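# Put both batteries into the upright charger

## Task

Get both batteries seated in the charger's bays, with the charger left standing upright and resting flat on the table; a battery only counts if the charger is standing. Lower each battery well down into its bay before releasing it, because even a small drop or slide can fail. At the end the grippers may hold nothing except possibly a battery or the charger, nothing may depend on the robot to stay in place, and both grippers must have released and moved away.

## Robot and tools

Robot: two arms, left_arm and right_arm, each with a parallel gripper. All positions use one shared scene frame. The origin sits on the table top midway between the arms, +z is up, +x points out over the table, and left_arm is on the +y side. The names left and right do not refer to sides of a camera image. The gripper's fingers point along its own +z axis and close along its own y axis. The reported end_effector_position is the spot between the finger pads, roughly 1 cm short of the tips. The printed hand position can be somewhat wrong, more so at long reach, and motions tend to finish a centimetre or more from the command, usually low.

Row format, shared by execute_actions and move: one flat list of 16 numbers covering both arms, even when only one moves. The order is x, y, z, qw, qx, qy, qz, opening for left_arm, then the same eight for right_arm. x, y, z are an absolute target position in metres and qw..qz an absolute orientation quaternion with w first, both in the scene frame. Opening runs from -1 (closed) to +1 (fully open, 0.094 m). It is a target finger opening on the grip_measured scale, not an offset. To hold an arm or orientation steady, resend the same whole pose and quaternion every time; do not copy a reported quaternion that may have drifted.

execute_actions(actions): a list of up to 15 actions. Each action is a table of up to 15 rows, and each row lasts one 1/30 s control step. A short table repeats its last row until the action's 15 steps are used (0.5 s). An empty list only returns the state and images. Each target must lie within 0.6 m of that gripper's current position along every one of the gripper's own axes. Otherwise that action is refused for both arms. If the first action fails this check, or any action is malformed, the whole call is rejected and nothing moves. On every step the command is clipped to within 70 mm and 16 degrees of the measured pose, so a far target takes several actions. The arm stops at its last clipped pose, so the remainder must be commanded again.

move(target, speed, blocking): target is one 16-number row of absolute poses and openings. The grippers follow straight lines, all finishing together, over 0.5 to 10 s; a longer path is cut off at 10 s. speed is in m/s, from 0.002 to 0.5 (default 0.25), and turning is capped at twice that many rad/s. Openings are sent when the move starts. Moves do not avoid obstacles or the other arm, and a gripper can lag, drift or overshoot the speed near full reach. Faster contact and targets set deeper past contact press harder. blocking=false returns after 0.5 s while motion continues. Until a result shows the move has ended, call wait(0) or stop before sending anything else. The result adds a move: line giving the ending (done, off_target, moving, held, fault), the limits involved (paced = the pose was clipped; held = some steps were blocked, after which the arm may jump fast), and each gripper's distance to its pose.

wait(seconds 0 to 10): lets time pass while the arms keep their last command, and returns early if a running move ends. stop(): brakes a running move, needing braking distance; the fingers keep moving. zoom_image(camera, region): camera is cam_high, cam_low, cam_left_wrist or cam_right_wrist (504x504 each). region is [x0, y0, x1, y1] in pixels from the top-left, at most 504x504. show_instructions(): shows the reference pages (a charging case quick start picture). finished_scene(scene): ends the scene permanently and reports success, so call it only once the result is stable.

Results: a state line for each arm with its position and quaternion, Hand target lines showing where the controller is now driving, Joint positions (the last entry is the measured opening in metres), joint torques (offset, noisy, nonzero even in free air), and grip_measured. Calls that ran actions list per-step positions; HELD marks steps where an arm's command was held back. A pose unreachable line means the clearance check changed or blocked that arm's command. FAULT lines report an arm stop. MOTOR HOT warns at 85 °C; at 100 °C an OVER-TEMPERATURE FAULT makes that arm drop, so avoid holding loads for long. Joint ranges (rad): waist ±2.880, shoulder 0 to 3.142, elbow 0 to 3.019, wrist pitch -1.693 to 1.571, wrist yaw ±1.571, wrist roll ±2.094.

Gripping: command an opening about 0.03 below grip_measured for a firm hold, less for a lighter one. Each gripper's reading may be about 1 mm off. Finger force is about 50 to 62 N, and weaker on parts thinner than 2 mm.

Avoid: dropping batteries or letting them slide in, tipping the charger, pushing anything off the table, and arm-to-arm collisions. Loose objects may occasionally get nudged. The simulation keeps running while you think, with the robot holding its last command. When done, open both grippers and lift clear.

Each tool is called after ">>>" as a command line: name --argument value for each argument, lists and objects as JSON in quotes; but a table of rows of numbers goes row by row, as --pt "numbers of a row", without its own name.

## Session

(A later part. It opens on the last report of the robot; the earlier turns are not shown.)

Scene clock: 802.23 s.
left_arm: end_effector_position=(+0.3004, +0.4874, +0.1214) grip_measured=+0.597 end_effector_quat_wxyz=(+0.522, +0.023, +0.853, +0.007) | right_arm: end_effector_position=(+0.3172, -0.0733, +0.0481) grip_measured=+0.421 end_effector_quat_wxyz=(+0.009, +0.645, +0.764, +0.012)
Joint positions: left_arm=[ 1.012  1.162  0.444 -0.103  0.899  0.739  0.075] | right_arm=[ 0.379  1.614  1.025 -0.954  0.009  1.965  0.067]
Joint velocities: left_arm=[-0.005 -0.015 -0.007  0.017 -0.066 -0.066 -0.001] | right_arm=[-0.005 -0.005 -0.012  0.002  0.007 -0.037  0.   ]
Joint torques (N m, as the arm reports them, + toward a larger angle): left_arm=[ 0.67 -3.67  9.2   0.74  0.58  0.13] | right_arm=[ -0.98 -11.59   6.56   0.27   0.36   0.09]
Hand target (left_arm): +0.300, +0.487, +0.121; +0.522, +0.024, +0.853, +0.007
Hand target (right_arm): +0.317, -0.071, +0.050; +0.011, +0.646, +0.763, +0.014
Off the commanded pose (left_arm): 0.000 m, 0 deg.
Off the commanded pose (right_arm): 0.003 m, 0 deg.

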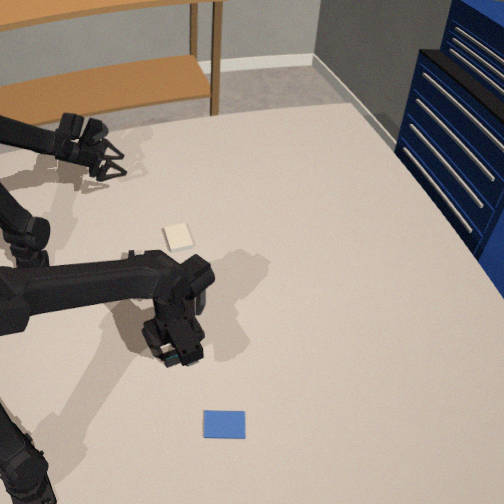

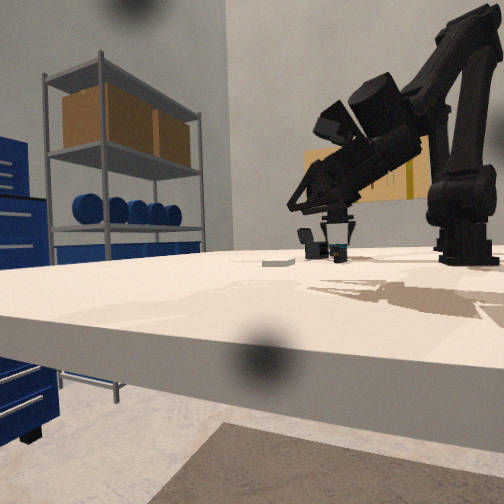

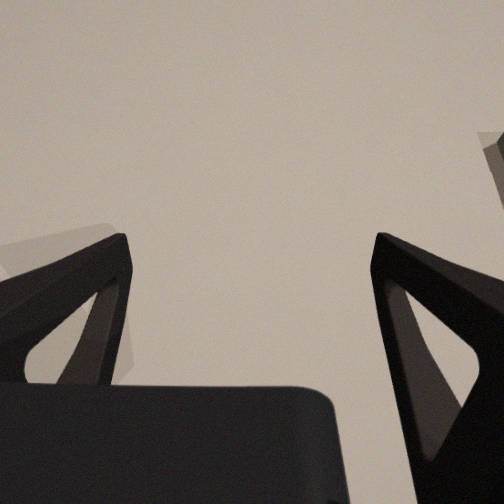

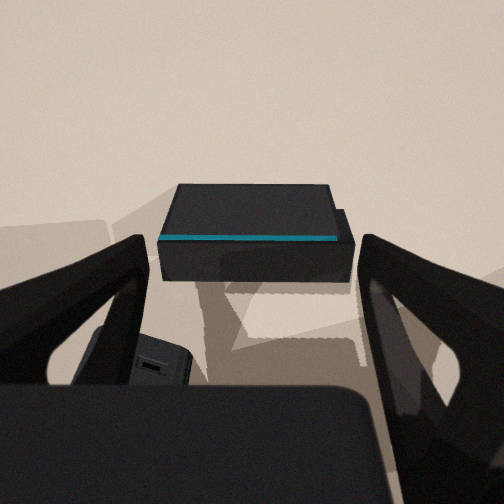

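>>> execute_actions --actions '[[[0.3004,0.4874,0.1214,0.522,0.024,0.853,0.007,0.6,0.3166,-0.0708,0.0498,0.0117,0.6468,0.7627,0.0142,0.37],[0.3004,0.4874,0.1214,0.522,0.024,0.853,0.007,0.6,0.3166,-0.0708,0.0498,0.0117,0.6468,0.7627,0.0142,0.33],[0.3004,0.4874,0.1214,0.522,0.024,0.853,0.007,0.6,0.3166,-0.0708,0.0498,0.0117,0.6468,0.7627,0.0142,0.295],[0.3004,0.4874,0.1214,0.522,0.024,0.853,0.007,0.6,0.3166,-0.0708,0.0498,0.0117,0.6468,0.7627,0.0142,0.27],[0.3004,0.4874,0.1214,0.522,0.024,0.853,0.007,0.6,0.3166,-0.0708,0.0498,0.0117,0.6468,0.7627,0.0142,0.25],[0.3004,0.4874,0.1214,0.522,0.024,0.853,0.007,0.6,0.3166,-0.0708,0.0498,0.0117,0.6468,0.7627,0.0142,0.236],[0.3004,0.4874,0.1214,0.522,0.024,0.853,0.007,0.6,0.3166,-0.0708,0.0498,0.0117,0.6468,0.7627,0.0142,0.224],[0.3004,0.4874,0.1214,0.522,0.024,0.853,0.007,0.6,0.3166,-0.0708,0.0498,0.0117,0.6468,0.7627,0.0142,0.212],[0.3004,0.4874,0.1214,0.522,0.024,0.853,0.007,0.6,0.3166,-0.0708,0.0498,0.0117,0.6468,0.7627,0.0142,0.2],[0.3004,0.4874,0.1214,0.522,0.024,0.853,0.007,0.6,0.3166,-0.0708,0.0498,0.0117,0.6468,0.7627,0.0142,0.19],[0.3004,0.4874,0.1214,0.522,0.024,0.853,0.007,0.6,0.3188,-0.0694,0.0532,0.0131,0.6468,0.7627,0.0186,0.19],[0.3004,0.4874,0.1214,0.522,0.024,0.853,0.007,0.6,0.3211,-0.068,0.0566,0.0145,0.6468,0.7627,0.0231,0.19],[0.3004,0.4874,0.1214,0.522,0.024,0.853,0.007,0.6,0.3233,-0.0666,0.06,0.0158,0.6468,0.7627,0.0276,0.19],[0.3004,0.4874,0.1214,0.522,0.024,0.853,0.007,0.6,0.3256,-0.0652,0.0635,0.0172,0.6468,0.7627,0.0321,0.19],[0.3004,0.4874,0.1214,0.522,0.024,0.853,0.007,0.6,0.3278,-0.0638,0.0669,0.0189,0.6401,0.7683,0.0365,0.19]],[[0.3004,0.4874,0.1214,0.522,0.024,0.853,0.007,0.6,0.33,-0.0624,0.0703,0.0212,0.6246,0.781,0.0405,0.19],[0.3004,0.4874,0.1214,0.522,0.024,0.853,0.007,0.6,0.3323,-0.061,0.0737,0.0236,0.6088,0.7934,0.0444,0.19],[0.3004,0.4874,0.1214,0.522,0.024,0.853,0.007,0.6,0.3345,-0.0596,0.0771,0.0261,0.5927,0.8054,0.0483,0.19],[0.3004,0.4874,0.1214,0.522,0.024,0.853,0.007,0.6,0.3358,-0.0585,0.0826,0.026,0.5764,0.8171,0.0466,0.19],[0.3004,0.4874,0.1214,0.522,0.024,0.853,0.007,0.6,0.3371,-0.0572,0.0881,0.0259,0.5599,0.8285,0.0449,0.19],[0.3004,0.4874,0.1214,0.522,0.024,0.853,0.007,0.6,0.3384,-0.0556,0.0936,0.0257,0.5432,0.8396,0.0432,0.19],[0.3004,0.4874,0.1214,0.522,0.024,0.853,0.007,0.6,0.3397,-0.0536,0.0991,0.0254,0.5262,0.8504,0.0417,0.19],[0.3004,0.4874,0.1214,0.522,0.024,0.853,0.007,0.6,0.341,-0.051,0.1046,0.0249,0.509,0.8607,0.0401,0.19],[0.3004,0.4874,0.1214,0.522,0.024,0.853,0.007,0.6,0.3423,-0.0478,0.1101,0.0245,0.4917,0.8708,0.0386,0.19],[0.3004,0.4874,0.1214,0.522,0.024,0.853,0.007,0.6,0.3436,-0.0438,0.1156,0.0238,0.4741,0.8805,0.0372,0.19],[0.3004,0.4874,0.1214,0.522,0.024,0.853,0.007,0.6,0.3449,-0.039,0.1211,0.0231,0.4563,0.8898,0.0358,0.19],[0.3004,0.4874,0.1214,0.522,0.024,0.853,0.007,0.6,0.3462,-0.0335,0.1266,0.0225,0.4384,0.8988,0.0344,0.19],[0.3004,0.4874,0.1214,0.522,0.024,0.853,0.007,0.6,0.3475,-0.0273,0.1316,0.0216,0.4202,0.9074,0.0331,0.19],[0.3004,0.4874,0.1214,0.522,0.024,0.853,0.007,0.6,0.3488,-0.0205,0.1356,0.0208,0.4019,0.9157,0.0318,0.19],[0.3004,0.4874,0.1214,0.522,0.024,0.853,0.007,0.6,0.3501,-0.0135,0.139,0.0199,0.3835,0.9235,0.0307,0.19]],[[0.3004,0.4874,0.1214,0.522,0.024,0.853,0.007,0.6,0.3514,-0.0065,0.1418,0.019,0.3649,0.9311,0.0294,0.19],[0.3004,0.4874,0.1214,0.522,0.024,0.853,0.007,0.6,0.3527,0.0005,0.1442,0.0183,0.3461,0.9382,0.0287,0.19],[0.3004,0.4874,0.1214,0.522,0.024,0.853,0.007,0.6,0.354,0.0075,0.1462,0.0182,0.3272,0.9449,0.0288,0.19],[0.3004,0.4874,0.1214,0.522,0.024,0.853,0.007,0.6,0.3553,0.0145,0.1479,0.0181,0.3082,0.9513,0.0289,0.19],[0.3004,0.4874,0.1214,0.522,0.024,0.853,0.007,0.6,0.3566,0.0215,0.1493,0.018,0.289,0.9573,0.0288,0.19],[0.3004,0.4874,0.1214,0.522,0.024,0.853,0.007,0.6,0.3579,0.0283,0.1505,0.018,0.2698,0.9629,0.029,0.19],[0.3004,0.4874,0.1214,0.522,0.024,0.853,0.007,0.6,0.3592,0.0347,0.1515,0.0179,0.2504,0.9681,0.0291,0.19],[0.3004,0.4874,0.1214,0.522,0.024,0.853,0.007,0.6,0.3605,0.0405,0.1523,0.0179,0.2309,0.973,0.0291,0.19],[0.3004,0.4874,0.1214,0.522,0.024,0.853,0.007,0.6,0.3617,0.0456,0.1529,0.0178,0.2113,0.9774,0.0291,0.19],[0.3004,0.4874,0.1214,0.522,0.024,0.853,0.007,0.6,0.3628,0.05,0.1534,0.0179,0.1917,0.9815,0.0292,0.19],[0.3004,0.4874,0.1214,0.522,0.024,0.853,0.007,0.6,0.3638,0.0536,0.1537,0.0184,0.1719,0.9851,0.0289,0.19],[0.3004,0.4874,0.1214,0.522,0.024,0.853,0.007,0.6,0.3647,0.0563,0.1539,0.0189,0.1521,0.9884,0.0285,0.19],[0.3004,0.4874,0.1214,0.522,0.024,0.853,0.007,0.6,0.3654,0.0582,0.154,0.0194,0.1323,0.9912,0.0281,0.19],[0.3004,0.4874,0.1214,0.522,0.024,0.853,0.007,0.6,0.366,0.0593,0.154,0.0198,0.1175,0.9931,0.028,0.19],[0.3004,0.4874,0.1214,0.522,0.024,0.853,0.007,0.6,0.3664,0.0597,0.154,0.0201,0.1089,0.9941,0.0278,0.19]]]'

>>> execute_actions --actions '[]'

Scene clock: 907.07 s.
left_arm: end_effector_position=(+0.3004, +0.4874, +0.1214) grip_measured=+0.597 end_effector_quat_wxyz=(+0.522, +0.023, +0.853, +0.007) | right_arm: end_effector_position=(+0.3523, +0.0461, +0.1371) grip_measured=+0.223 end_effector_quat_wxyz=(+0.011, +0.185, +0.982, +0.017)
Joint positions: left_arm=[ 1.012  1.162  0.444 -0.103  0.899  0.739  0.075] | right_arm=[ 0.531  1.744  1.454 -1.24  -0.003  1.087  0.057]
Joint velocities: left_arm=[ 0.005 -0.024 -0.022  0.007 -0.022 -0.037 -0.001] | right_arm=[ 0.034  0.23   0.129 -0.09   0.022 -0.886 -0.001]
Joint torques (N m, as the arm reports them, + toward a larger angle): left_arm=[ 0.62 -3.62  9.2   0.74  0.58  0.13] | right_arm=[ -1.52 -14.11  11.5    0.     0.11  -0.15]
Hand target (left_arm): +0.300, +0.487, +0.121; +0.522, +0.024, +0.853, +0.007
Hand target (right_arm): +0.366, +0.059, +0.155; +0.024, +0.115, +0.993, +0.029
Off the commanded pose (left_arm): 0.000 m, 0 deg.
Off the commanded pose (right_arm): 0.026 m, 9 deg.
Step readings (end_effector_position; steps 1 to 15: 1st action; 16 to 30: 2nd action; 31 to 45: 3rd action):
0: left_arm (+0.3004, +0.4874, +0.1214) | right_arm (+0.3172, -0.0733, +0.0481)
1: left_arm (+0.3004, +0.4874, +0.1214) | right_arm (+0.3172, -0.0733, +0.0481)
2: left_arm (+0.3004, +0.4874, +0.1214) | right_arm (+0.3172, -0.0734, +0.0481)
4: left_arm (+0.3004, +0.4874, +0.1214) | right_arm (+0.3172, -0.0734, +0.0481)
8: left_arm (+0.3004, +0.4874, +0.1214) | right_arm (+0.3172, -0.0734, +0.0481)
15: left_arm (+0.3004, +0.4874, +0.1214) | right_arm (+0.3173, -0.0733, +0.0489)
16: left_arm (+0.3004, +0.4874, +0.1214) | right_arm (+0.3175, -0.0733, +0.0498)
17: left_arm (+0.3004, +0.4874, +0.1214) | right_arm (+0.3178, -0.0733, +0.0509)
19: left_arm (+0.3004, +0.4874, +0.1214) | right_arm (+0.3184, -0.0733, +0.0543)
23: left_arm (+0.3004, +0.4874, +0.1214) | right_arm (+0.3177, -0.0724, +0.0669)
30: left_arm (+0.3004, +0.4874, +0.1214) | right_arm (+0.3317, -0.0454, +0.1126)
31: left_arm (+0.3004, +0.4874, +0.1214) | right_arm (+0.3342, -0.0383, +0.1206)
32: left_arm (+0.3004, +0.4874, +0.1214) | right_arm (+0.3368, -0.0304, +0.1281)
34: left_arm (+0.3004, +0.4874, +0.1214) | right_arm (+0.3417, -0.0134, +0.1404)
38: left_arm (+0.3004, +0.4874, +0.1214) | right_arm (+0.3483, +0.0181, +0.1503)
45: end_effector_position above

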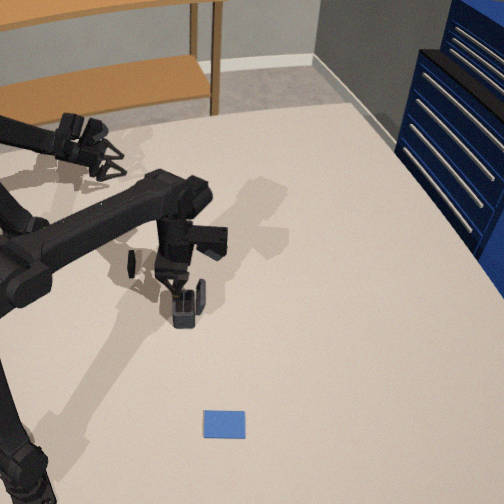

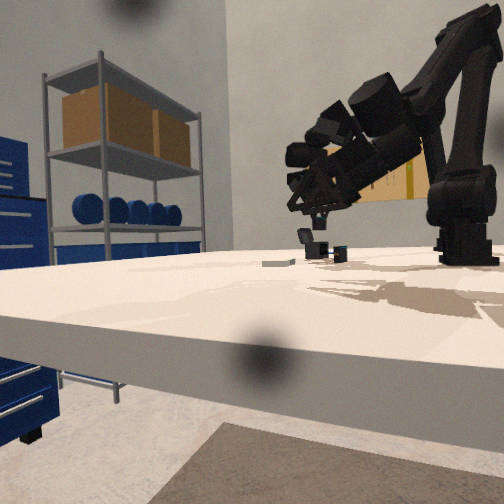

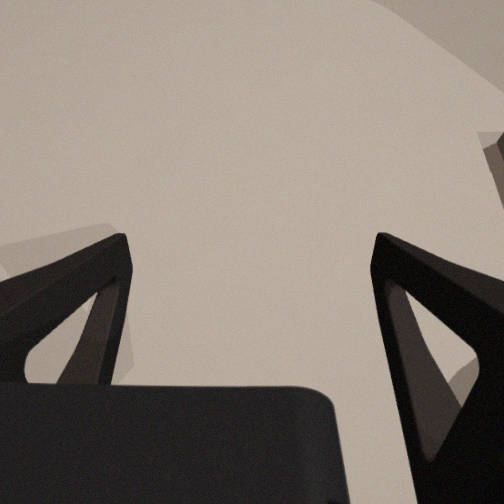

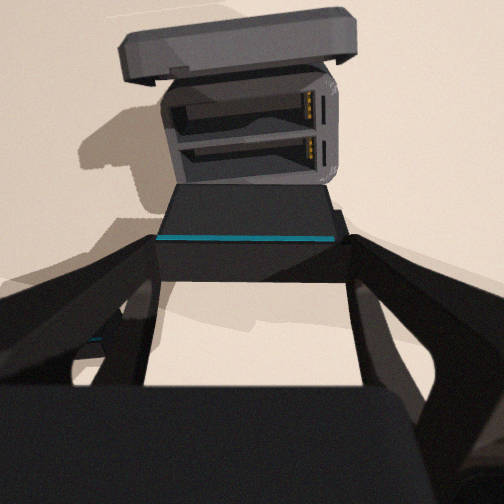

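Scene clock: 907.07 s.
left_arm: end_effector_position=(+0.3004, +0.4874, +0.1214) grip_measured=+0.597 end_effector_quat_wxyz=(+0.522, +0.023, +0.853, +0.007) | right_arm: end_effector_position=(+0.3523, +0.0461, +0.1371) grip_measured=+0.223 end_effector_quat_wxyz=(+0.011, +0.185, +0.982, +0.017)
Joint positions: left_arm=[ 1.012  1.162  0.444 -0.103  0.899  0.739  0.075] | right_arm=[ 0.531  1.744  1.454 -1.24  -0.003  1.087  0.057]
Joint velocities: left_arm=[ 0.005 -0.024 -0.022  0.007 -0.022 -0.037 -0.001] | right_arm=[ 0.034  0.23   0.129 -0.09   0.022 -0.886 -0.001]
Joint torques (N m, as the arm reports them, + toward a larger angle): left_arm=[ 0.62 -3.62  9.2   0.74  0.58  0.13] | right_arm=[ -1.52 -14.11  11.5    0.     0.11  -0.15]
Hand target (left_arm): +0.300, +0.487, +0.121; +0.522, +0.024, +0.853, +0.007
Hand target (right_arm): +0.366, +0.059, +0.155; +0.024, +0.115, +0.993, +0.029
Off the commanded pose (left_arm): 0.000 m, 0 deg.
Off the commanded pose (right_arm): 0.026 m, 9 deg.

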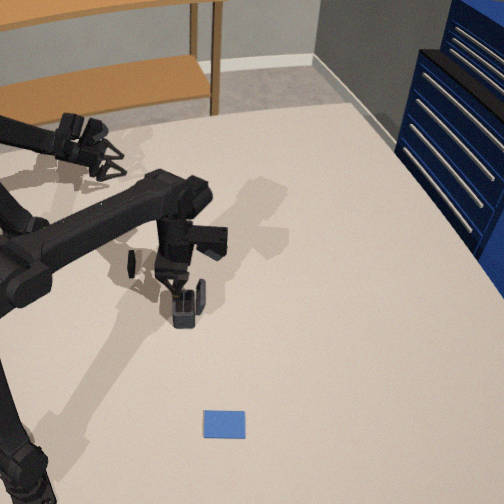

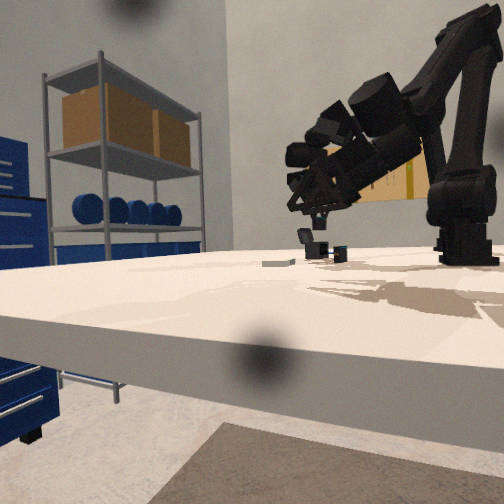

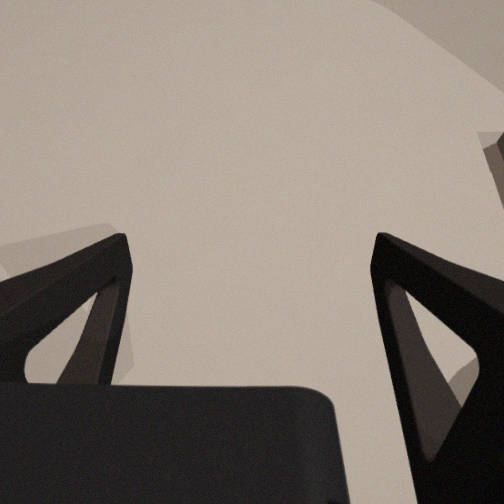

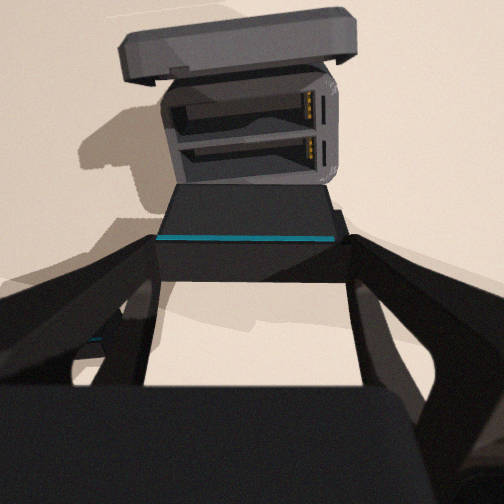

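>>> execute_actions --actions '[]'

>>> zoom_image --camera "cam_right_wrist" --region '[130, 50, 380, 260]'

Scene clock: 909.10 s.
left_arm: end_effector_position=(+0.3004, +0.4874, +0.1214) grip_measured=+0.597 end_effector_quat_wxyz=(+0.522, +0.023, +0.853, +0.007) | right_arm: end_effector_position=(+0.3521, +0.0468, +0.1333) grip_measured=+0.223 end_effector_quat_wxyz=(+0.007, +0.120, +0.993, +0.011)
Joint positions: left_arm=[ 1.012  1.162  0.444 -0.103  0.899  0.739  0.075] | right_arm=[ 0.532  1.757  1.462 -1.25  -0.003  0.955  0.057]
Joint velocities: left_arm=[-0.015 -0.015 -0.002 -0.007 -0.037 -0.007  0.   ] | right_arm=[-0.005 -0.015 -0.002 -0.002 -0.007 -0.022  0.   ]
Joint torques (N m, as the arm reports them, + toward a larger angle): left_arm=[ 0.64 -3.63  9.21  0.76  0.58  0.13] | right_arm=[ -1.56 -14.44  11.46  -0.12   0.11  -0.15]
Hand target (left_arm): +0.300, +0.487, +0.121; +0.522, +0.024, +0.853, +0.007
Hand target (right_arm): +0.366, +0.059, +0.155; +0.023, +0.115, +0.993, +0.029
Off the commanded pose (left_arm): 0.000 m, 0 deg.
Off the commanded pose (right_arm): 0.028 m, 3 deg.

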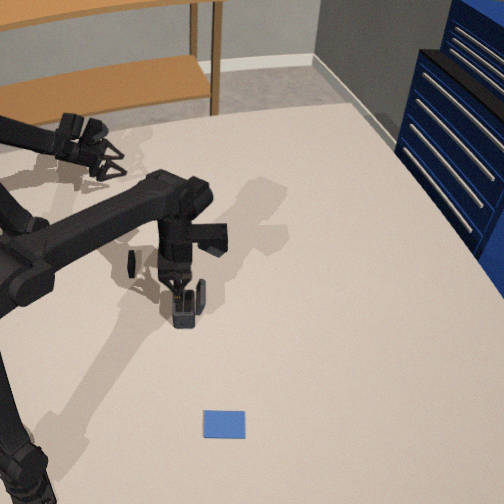

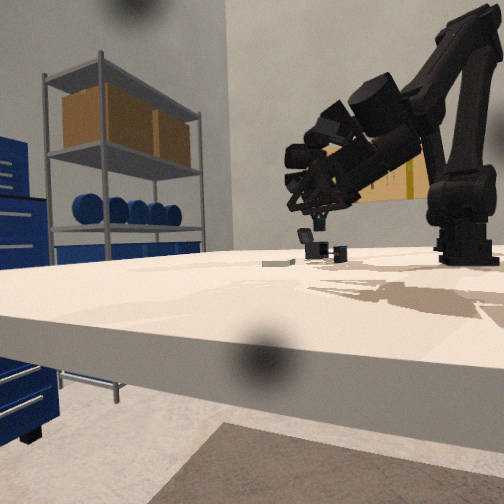

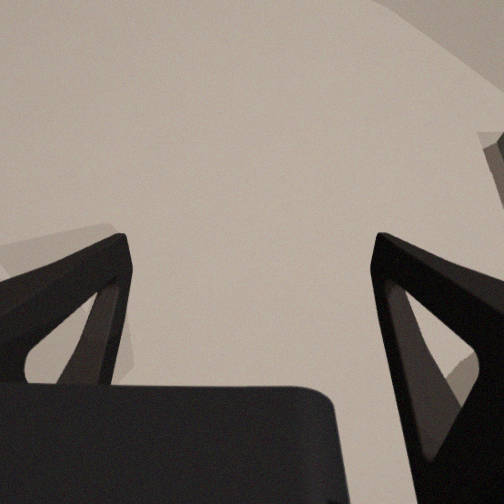

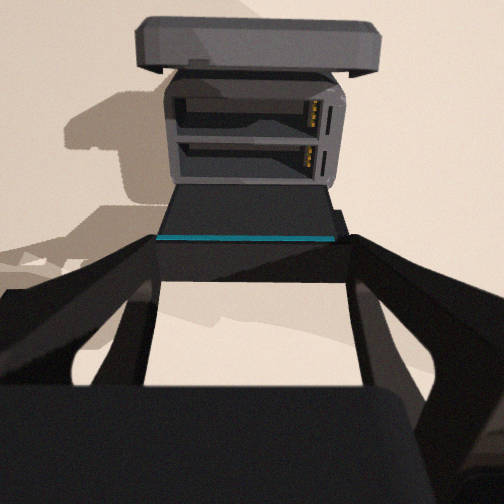

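Region (130, 50, 380, 260) of cam_right_wrist's 504x504 image, scaled by 2.016, with more detail than that image has; it fills the top 423 rows of this view, and the rest is white.

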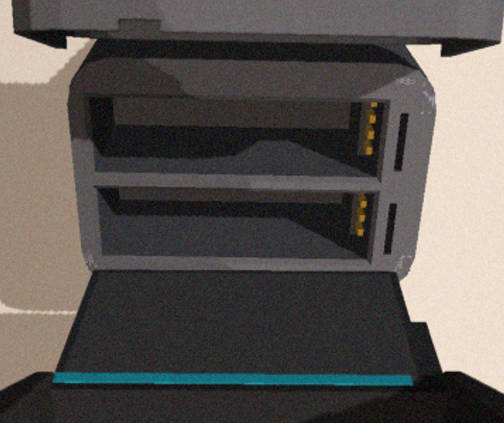

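>>> execute_actions --actions '[[[0.3004,0.4874,0.1214,0.522,0.024,0.853,0.007,0.6,0.3511,0.0459,0.13,0.0056,0.1245,0.9922,0.0085,0.19],[0.3004,0.4874,0.1214,0.522,0.024,0.853,0.007,0.6,0.3501,0.045,0.1266,0.0035,0.1305,0.9914,0.0063,0.19],[0.3004,0.4874,0.1214,0.522,0.024,0.853,0.007,0.6,0.3491,0.0442,0.1233,0.0015,0.1357,0.9907,0.004,0.19],[0.3004,0.4874,0.1214,0.522,0.024,0.853,0.007,0.6,0.3494,0.0444,0.121,0.0015,0.1357,0.9907,0.004,0.19],[0.3004,0.4874,0.1214,0.522,0.024,0.853,0.007,0.6,0.3497,0.0446,0.1184,0.0015,0.1357,0.9907,0.004,0.19],[0.3004,0.4874,0.1214,0.522,0.024,0.853,0.007,0.6,0.3501,0.0449,0.1158,0.0015,0.1357,0.9907,0.004,0.19],[0.3004,0.4874,0.1214,0.522,0.024,0.853,0.007,0.6,0.3504,0.0451,0.1133,0.0015,0.1357,0.9907,0.004,0.19],[0.3004,0.4874,0.1214,0.522,0.024,0.853,0.007,0.6,0.3507,0.0453,0.1109,0.0015,0.1357,0.9907,0.004,0.19],[0.3004,0.4874,0.1214,0.522,0.024,0.853,0.007,0.6,0.3511,0.0455,0.1086,0.0015,0.1357,0.9907,0.004,0.19],[0.3004,0.4874,0.1214,0.522,0.024,0.853,0.007,0.6,0.3514,0.0457,0.1065,0.0015,0.1357,0.9907,0.004,0.19],[0.3004,0.4874,0.1214,0.522,0.024,0.853,0.007,0.6,0.3516,0.0459,0.1048,0.0015,0.1357,0.9907,0.004,0.19],[0.3004,0.4874,0.1214,0.522,0.024,0.853,0.007,0.6,0.3517,0.046,0.1035,0.0015,0.1357,0.9907,0.004,0.19],[0.3004,0.4874,0.1214,0.522,0.024,0.853,0.007,0.6,0.3519,0.0461,0.1025,0.0015,0.1357,0.9907,0.004,0.19],[0.3004,0.4874,0.1214,0.522,0.024,0.853,0.007,0.6,0.352,0.0461,0.102,0.0015,0.1357,0.9907,0.004,0.19]]]'

Scene clock: 947.97 s.
left_arm: end_effector_position=(+0.3004, +0.4874, +0.1214) grip_measured=+0.597 end_effector_quat_wxyz=(+0.522, +0.023, +0.853, +0.007) | right_arm: end_effector_position=(+0.3525, +0.0471, +0.1150) grip_measured=+0.223 end_effector_quat_wxyz=(+0.006, +0.130, +0.991, +0.010)
Joint positions: left_arm=[ 1.012  1.162  0.444 -0.103  0.899  0.739  0.075] | right_arm=[ 0.532  1.774  1.436 -1.21  -0.003  0.976  0.057]
Joint velocities: left_arm=[-0.005 -0.005 -0.012 -0.012 -0.022  0.037 -0.001] | right_arm=[-0.015  0.083 -0.022  0.042  0.022 -0.022  0.001]
Joint torques (N m, as the arm reports them, + toward a larger angle): left_arm=[ 0.66 -3.68  9.18  0.74  0.58  0.12] | right_arm=[ -1.51 -14.32   6.74   0.72   0.19   0.1 ]
Hand target (left_arm): +0.300, +0.487, +0.121; +0.522, +0.024, +0.853, +0.007
Hand target (right_arm): +0.352, +0.046, +0.102; +0.002, +0.136, +0.991, +0.004
Off the commanded pose (left_arm): 0.000 m, 0 deg.
Off the commanded pose (right_arm): 0.013 m, 1 deg.
Step readings (end_effector_position):
0: left_arm (+0.3004, +0.4874, +0.1214) | right_arm (+0.3521, +0.0468, +0.1333)
1: left_arm (+0.3004, +0.4874, +0.1214) | right_arm (+0.3521, +0.0468, +0.1333)
2: left_arm (+0.3004, +0.4874, +0.1214) | right_arm (+0.3521, +0.0468, +0.1333)
4: left_arm (+0.3004, +0.4874, +0.1214) | right_arm (+0.3520, +0.0466, +0.1330)
8: left_arm (+0.3004, +0.4874, +0.1214) | right_arm (+0.3514, +0.0461, +0.1287)
15: end_effector_position above

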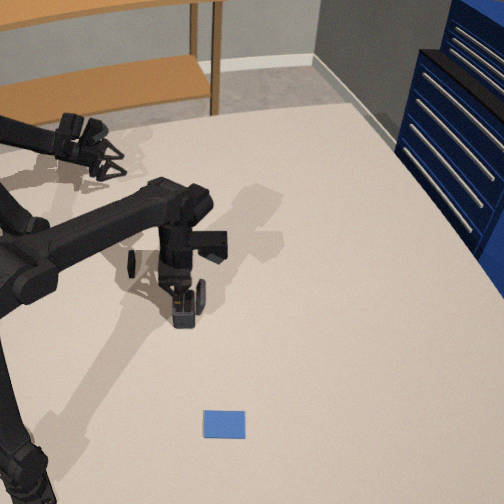

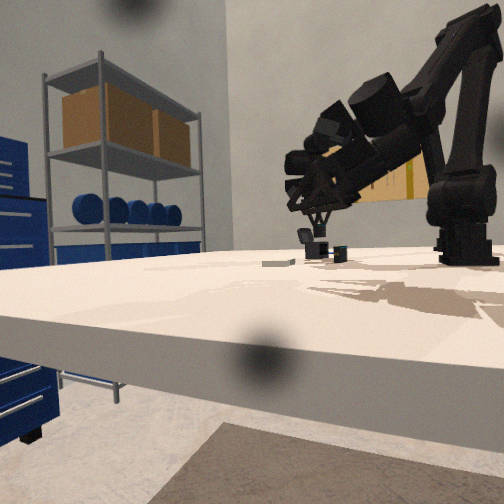

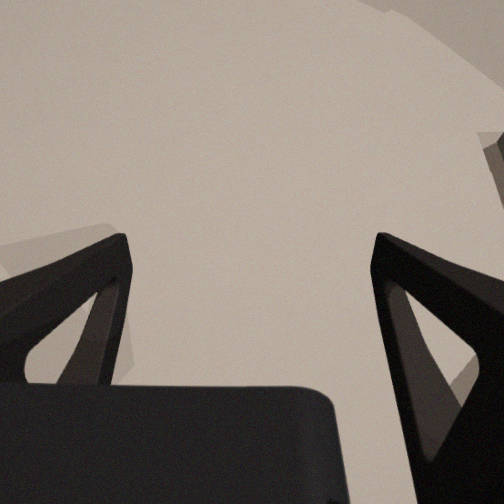

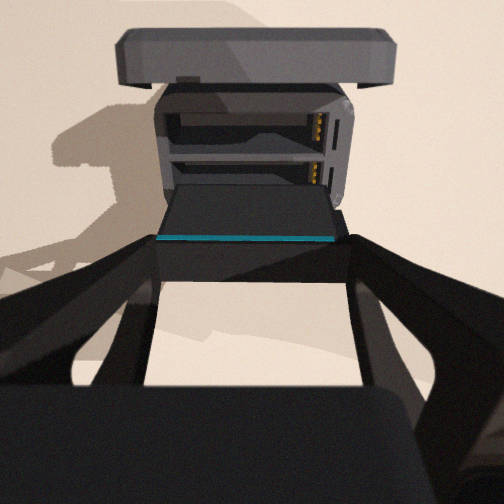

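>>> execute_actions --actions '[]'

>>> zoom_image --camera "cam_right_wrist" --region '[140, 90, 370, 250]'

Scene clock: 949.77 s.
left_arm: end_effector_position=(+0.3004, +0.4874, +0.1214) grip_measured=+0.597 end_effector_quat_wxyz=(+0.522, +0.023, +0.853, +0.007) | right_arm: end_effector_position=(+0.3521, +0.0467, +0.1100) grip_measured=+0.223 end_effector_quat_wxyz=(+0.004, +0.131, +0.991, +0.007)
Joint positions: left_arm=[ 1.012  1.162  0.444 -0.103  0.899  0.739  0.075] | right_arm=[ 0.532  1.782  1.433 -1.207 -0.003  0.977  0.057]
Joint velocities: left_arm=[-0.015 -0.005  0.002  0.007 -0.037  0.022 -0.001] | right_arm=[-0.005  0.005  0.007 -0.012 -0.007 -0.037 -0.   ]
Joint torques (N m, as the arm reports them, + toward a larger angle): left_arm=[ 0.66 -3.53  9.19  0.75  0.58  0.13] | right_arm=[ -1.63 -14.02   6.81   0.67   0.2    0.09]
Hand target (left_arm): +0.300, +0.487, +0.121; +0.522, +0.024, +0.853, +0.007
Hand target (right_arm): +0.352, +0.046, +0.102; +0.002, +0.136, +0.991, +0.004
Off the commanded pose (left_arm): 0.000 m, 0 deg.
Off the commanded pose (right_arm): 0.008 m, 1 deg.

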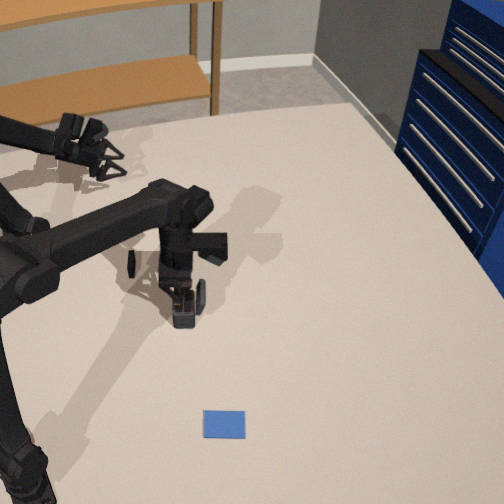

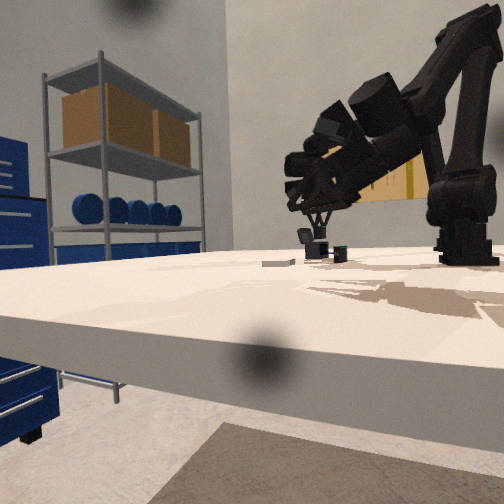

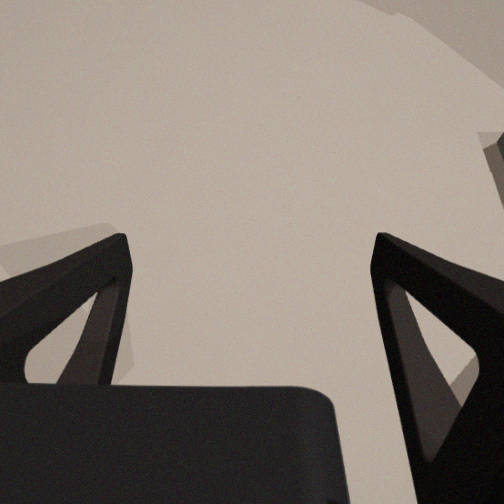

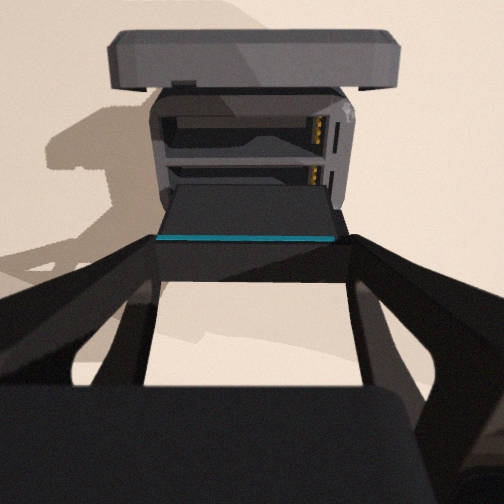

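Region (140, 90, 370, 250) of cam_right_wrist's 504x504 image, scaled by 2.191, with more detail than that image has; it fills the top 351 rows of this view, and the rest is white.

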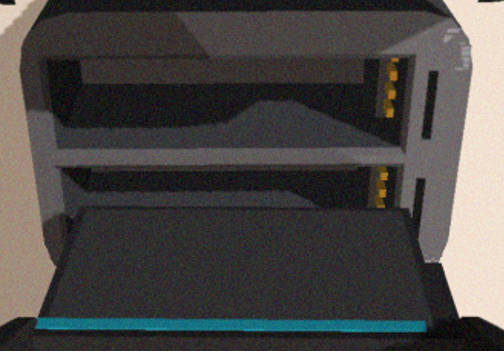

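>>> execute_actions --actions '[[[0.3004,0.4874,0.1214,0.522,0.024,0.853,0.007,0.6,0.3522,0.0467,0.1011,0.001,0.1357,0.9907,0.0047,0.19],[0.3004,0.4874,0.1214,0.522,0.024,0.853,0.007,0.6,0.3523,0.0472,0.1002,0.0004,0.1357,0.9907,0.0055,0.19],[0.3004,0.4874,0.1214,0.522,0.024,0.853,0.007,0.6,0.3525,0.0478,0.0992,-0.0001,0.1357,0.9907,0.0062,0.19],[0.3004,0.4874,0.1214,0.522,0.024,0.853,0.007,0.6,0.3526,0.0483,0.0983,-0.0007,0.1357,0.9907,0.007,0.19],[0.3004,0.4874,0.1214,0.522,0.024,0.853,0.007,0.6,0.3528,0.0489,0.0974,-0.0012,0.1357,0.9907,0.0077,0.19],[0.3004,0.4874,0.1214,0.522,0.024,0.853,0.007,0.6,0.3528,0.0489,0.0968,-0.0012,0.1357,0.9907,0.0077,0.19],[0.3004,0.4874,0.1214,0.522,0.024,0.853,0.007,0.6,0.3528,0.0489,0.0962,-0.0012,0.1357,0.9907,0.0077,0.19],[0.3004,0.4874,0.1214,0.522,0.024,0.853,0.007,0.6,0.3528,0.0489,0.0956,-0.0012,0.1357,0.9907,0.0077,0.19],[0.3004,0.4874,0.1214,0.522,0.024,0.853,0.007,0.6,0.3528,0.0489,0.095,-0.0012,0.1357,0.9907,0.0077,0.19],[0.3004,0.4874,0.1214,0.522,0.024,0.853,0.007,0.6,0.3528,0.0489,0.0944,-0.0012,0.1357,0.9907,0.0077,0.19],[0.3004,0.4874,0.1214,0.522,0.024,0.853,0.007,0.6,0.3528,0.0489,0.0938,-0.0012,0.1357,0.9907,0.0077,0.19],[0.3004,0.4874,0.1214,0.522,0.024,0.853,0.007,0.6,0.3528,0.0489,0.0932,-0.0012,0.1357,0.9907,0.0077,0.19],[0.3004,0.4874,0.1214,0.522,0.024,0.853,0.007,0.6,0.3528,0.0489,0.0926,-0.0012,0.1357,0.9907,0.0077,0.19],[0.3004,0.4874,0.1214,0.522,0.024,0.853,0.007,0.6,0.3528,0.0489,0.092,-0.0012,0.1357,0.9907,0.0077,0.19],[0.3004,0.4874,0.1214,0.522,0.024,0.853,0.007,0.6,0.3528,0.0489,0.0914,-0.0012,0.1357,0.9907,0.0077,0.19]]]'

Scene clock: 975.50 s.
left_arm: end_effector_position=(+0.3004, +0.4874, +0.1214) grip_measured=+0.597 end_effector_quat_wxyz=(+0.522, +0.023, +0.853, +0.007) | right_arm: end_effector_position=(+0.3553, +0.0505, +0.1063) grip_measured=+0.223 end_effector_quat_wxyz=(+0.007, +0.130, +0.991, +0.014)
Joint positions: left_arm=[ 1.012  1.162  0.444 -0.103  0.899  0.739  0.075] | right_arm=[ 0.532  1.789  1.431 -1.184 -0.008  0.977  0.057]
Joint velocities: left_arm=[-0.005 -0.015  0.007 -0.017 -0.007 -0.066 -0.   ] | right_arm=[ 0.024 -0.005 -0.037  0.037 -0.037  0.007  0.001]
Joint torques (N m, as the arm reports them, + toward a larger angle): left_arm=[ 0.63 -3.61  9.19  0.73  0.58  0.13] | right_arm=[ -1.65 -13.75   6.56   0.63   0.     0.08]
Hand target (left_arm): +0.300, +0.487, +0.121; +0.522, +0.024, +0.853, +0.007
Hand target (right_arm): +0.353, +0.049, +0.092; -0.001, +0.136, +0.991, +0.008
Off the commanded pose (left_arm): 0.000 m, 0 deg.
Off the commanded pose (right_arm): 0.015 m, 1 deg.
Step readings (end_effector_position):
0: left_arm (+0.3004, +0.4874, +0.1214) | right_arm (+0.3521, +0.0467, +0.1100)
1: left_arm (+0.3004, +0.4874, +0.1214) | right_arm (+0.3522, +0.0468, +0.1100)
2: left_arm (+0.3004, +0.4874, +0.1214) | right_arm (+0.3524, +0.0470, +0.1100)
4: left_arm (+0.3004, +0.4874, +0.1214) | right_arm (+0.3529, +0.0477, +0.1100)
8: left_arm (+0.3004, +0.4874, +0.1214) | right_arm (+0.3539, +0.0493, +0.1095)
15: end_effector_position above

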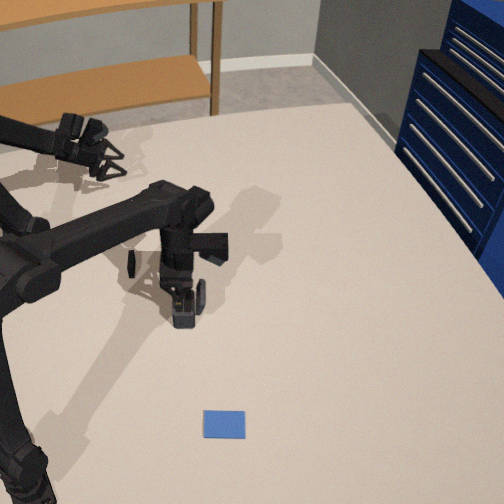

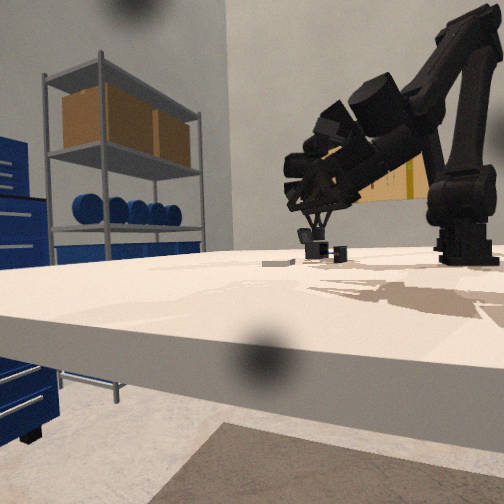

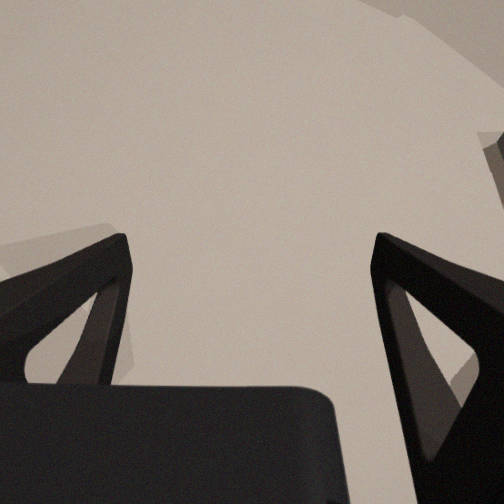

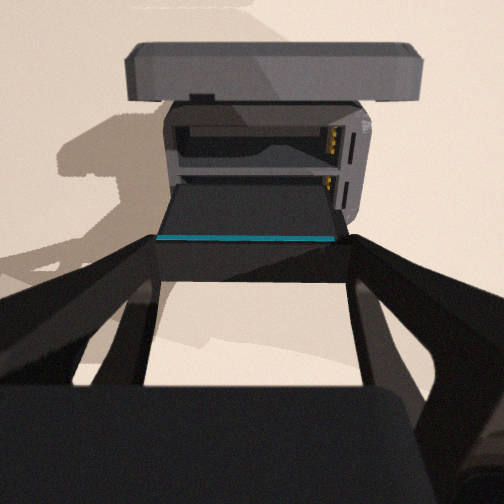

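>>> execute_actions --actions '[]'

>>> zoom_image --camera "cam_right_wrist" --region '[140, 90, 370, 250]'

Scene clock: 990.30 s.
left_arm: end_effector_position=(+0.3004, +0.4874, +0.1214) grip_measured=+0.597 end_effector_quat_wxyz=(+0.522, +0.023, +0.853, +0.007) | right_arm: end_effector_position=(+0.3541, +0.0495, +0.1028) grip_measured=+0.223 end_effector_quat_wxyz=(+0.005, +0.131, +0.991, +0.011)
Joint positions: left_arm=[ 1.012  1.162  0.444 -0.103  0.899  0.739  0.075] | right_arm=[ 0.532  1.792  1.426 -1.182 -0.008  0.977  0.057]
Joint velocities: left_arm=[ 0.005 -0.005  0.017 -0.012 -0.007  0.007 -0.001] | right_arm=[ 0.005  0.005 -0.002 -0.002 -0.022  0.051 -0.003]
Joint torques (N m, as the arm reports them, + toward a larger angle): left_arm=[ 0.65 -3.62  9.21  0.74  0.58  0.13] | right_arm=[ -1.49 -13.81   6.67   0.7    0.     0.08]
Hand target (left_arm): +0.300, +0.487, +0.121; +0.522, +0.024, +0.853, +0.007
Hand target (right_arm): +0.353, +0.049, +0.092; -0.001, +0.136, +0.991, +0.008
Off the commanded pose (left_arm): 0.000 m, 0 deg.
Off the commanded pose (right_arm): 0.011 m, 1 deg.

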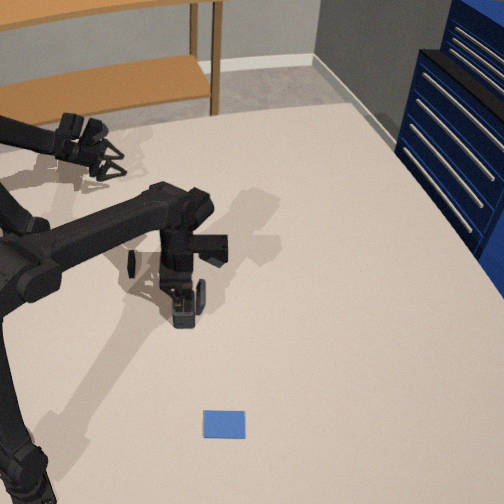

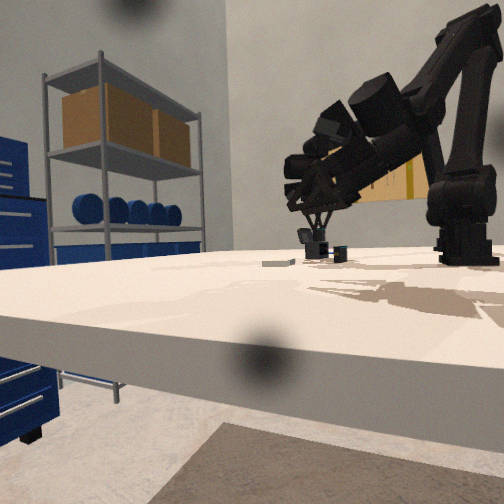

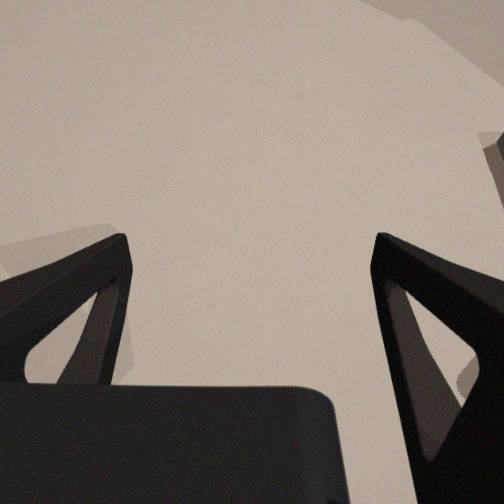

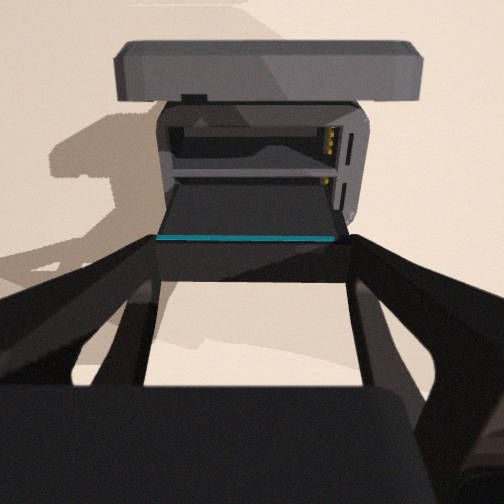

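Region (140, 90, 370, 250) of cam_right_wrist's 504x504 image, scaled by 2.191, with more detail than that image has; it fills the top 351 rows of this view, and the rest is white.

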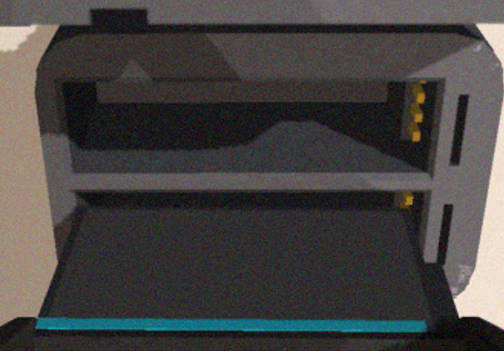

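>>> zoom_image --camera "cam_right_wrist" --region '[155, 150, 255, 210]'

>>> zoom_image --camera "cam_right_wrist" --region '[265, 150, 365, 210]'

Region (155, 150, 255, 210) of cam_right_wrist's 504x504 image, scaled by 5.040, with more detail than that image has; it fills the top 302 rows of this view, and the rest is white.

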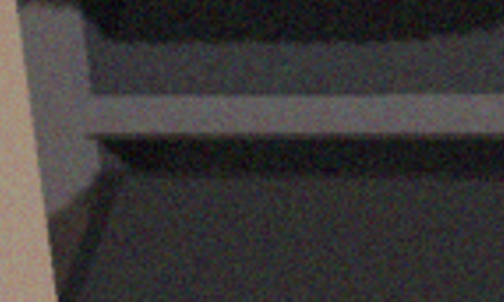

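Region (265, 150, 365, 210) of cam_right_wrist's 504x504 image, scaled by 5.040, with more detail than that image has; it fills the top 302 rows of this view, and the rest is white.

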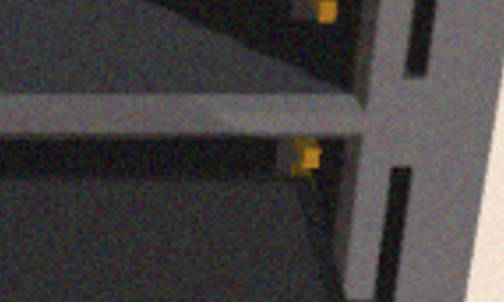

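>>> execute_actions --actions '[[[0.3004,0.4874,0.1214,0.522,0.024,0.853,0.007,0.6,0.3527,0.0488,0.0907,-0.0012,0.1357,0.9907,0.0077,0.19],[0.3004,0.4874,0.1214,0.522,0.024,0.853,0.007,0.6,0.3526,0.0487,0.0900,-0.0012,0.1357,0.9907,0.0077,0.19],[0.3004,0.4874,0.1214,0.522,0.024,0.853,0.007,0.6,0.3525,0.0486,0.0893,-0.0012,0.1357,0.9907,0.0077,0.19],[0.3004,0.4874,0.1214,0.522,0.024,0.853,0.007,0.6,0.3524,0.0486,0.0886,-0.0012,0.1357,0.9907,0.0077,0.19],[0.3004,0.4874,0.1214,0.522,0.024,0.853,0.007,0.6,0.3523,0.0485,0.0879,-0.0012,0.1357,0.9907,0.0077,0.19],[0.3004,0.4874,0.1214,0.522,0.024,0.853,0.007,0.6,0.3523,0.0485,0.0872,-0.0012,0.1357,0.9907,0.0077,0.19],[0.3004,0.4874,0.1214,0.522,0.024,0.853,0.007,0.6,0.3523,0.0485,0.0865,-0.0012,0.1357,0.9907,0.0077,0.19],[0.3004,0.4874,0.1214,0.522,0.024,0.853,0.007,0.6,0.3523,0.0485,0.0858,-0.0012,0.1357,0.9907,0.0077,0.19],[0.3004,0.4874,0.1214,0.522,0.024,0.853,0.007,0.6,0.3523,0.0485,0.0851,-0.0012,0.1357,0.9907,0.0077,0.19],[0.3004,0.4874,0.1214,0.522,0.024,0.853,0.007,0.6,0.3523,0.0485,0.0844,-0.0012,0.1357,0.9907,0.0077,0.19],[0.3004,0.4874,0.1214,0.522,0.024,0.853,0.007,0.6,0.3523,0.0485,0.0837,-0.0012,0.1357,0.9907,0.0077,0.19],[0.3004,0.4874,0.1214,0.522,0.024,0.853,0.007,0.6,0.3523,0.0485,0.0830,-0.0012,0.1357,0.9907,0.0077,0.19],[0.3004,0.4874,0.1214,0.522,0.024,0.853,0.007,0.6,0.3523,0.0485,0.0823,-0.0012,0.1357,0.9907,0.0077,0.19],[0.3004,0.4874,0.1214,0.522,0.024,0.853,0.007,0.6,0.3523,0.0485,0.0816,-0.0012,0.1357,0.9907,0.0077,0.19],[0.3004,0.4874,0.1214,0.522,0.024,0.853,0.007,0.6,0.3523,0.0485,0.0809,-0.0012,0.1357,0.9907,0.0077,0.19]]]'

Scene clock: 1009.93 s.
left_arm: end_effector_position=(+0.3004, +0.4874, +0.1214) grip_measured=+0.597 end_effector_quat_wxyz=(+0.522, +0.023, +0.853, +0.007) | right_arm: end_effector_position=(+0.3546, +0.0499, +0.0954) grip_measured=+0.223 end_effector_quat_wxyz=(+0.007, +0.130, +0.991, +0.013)
Joint positions: left_arm=[ 1.012  1.162  0.444 -0.103  0.899  0.739  0.075] | right_arm=[ 0.532  1.797  1.413 -1.158 -0.008  0.977  0.057]
Joint velocities: left_arm=[-0.005 -0.005 -0.007  0.002 -0.037  0.022 -0.001] | right_arm=[-0.015  0.015 -0.032  0.042 -0.022  0.007  0.001]
Joint torques (N m, as the arm reports them, + toward a larger angle): left_arm=[ 0.63 -3.59  9.21  0.75  0.58  0.13] | right_arm=[ -1.62 -13.67   6.56   0.63   0.     0.08]
Hand target (left_arm): +0.300, +0.487, +0.121; +0.522, +0.024, +0.853, +0.007
Hand target (right_arm): +0.352, +0.048, +0.081; -0.001, +0.136, +0.991, +0.008
Off the commanded pose (left_arm): 0.000 m, 0 deg.
Off the commanded pose (right_arm): 0.015 m, 1 deg.
Step readings (end_effector_position):
0: left_arm (+0.3004, +0.4874, +0.1214) | right_arm (+0.3541, +0.0495, +0.1028)
1: left_arm (+0.3004, +0.4874, +0.1214) | right_arm (+0.3541, +0.0495, +0.1028)
2: left_arm (+0.3004, +0.4874, +0.1214) | right_arm (+0.3543, +0.0497, +0.1028)
4: left_arm (+0.3004, +0.4874, +0.1214) | right_arm (+0.3549, +0.0502, +0.1027)
8: left_arm (+0.3004, +0.4874, +0.1214) | right_arm (+0.3545, +0.0499, +0.1002)
15: end_effector_position above

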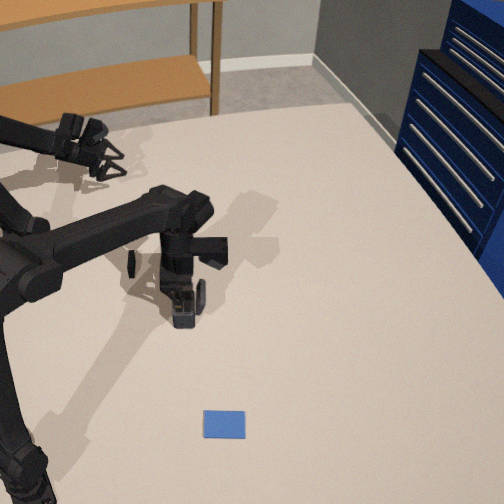

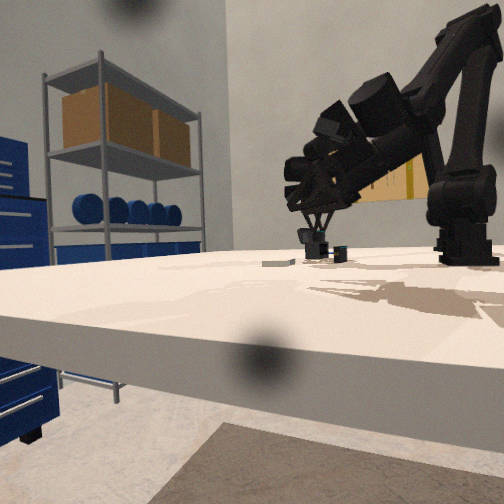

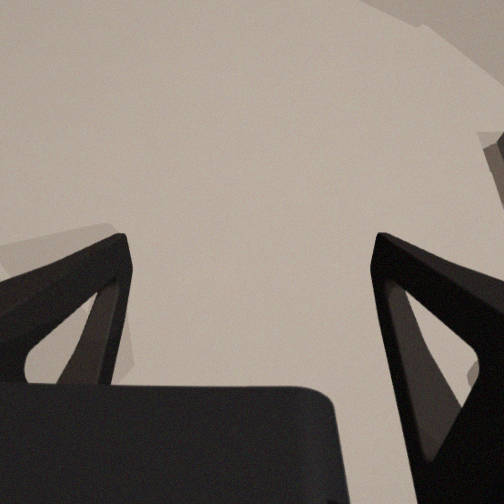

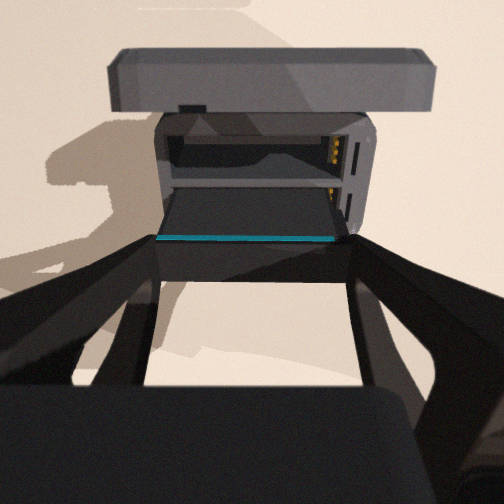

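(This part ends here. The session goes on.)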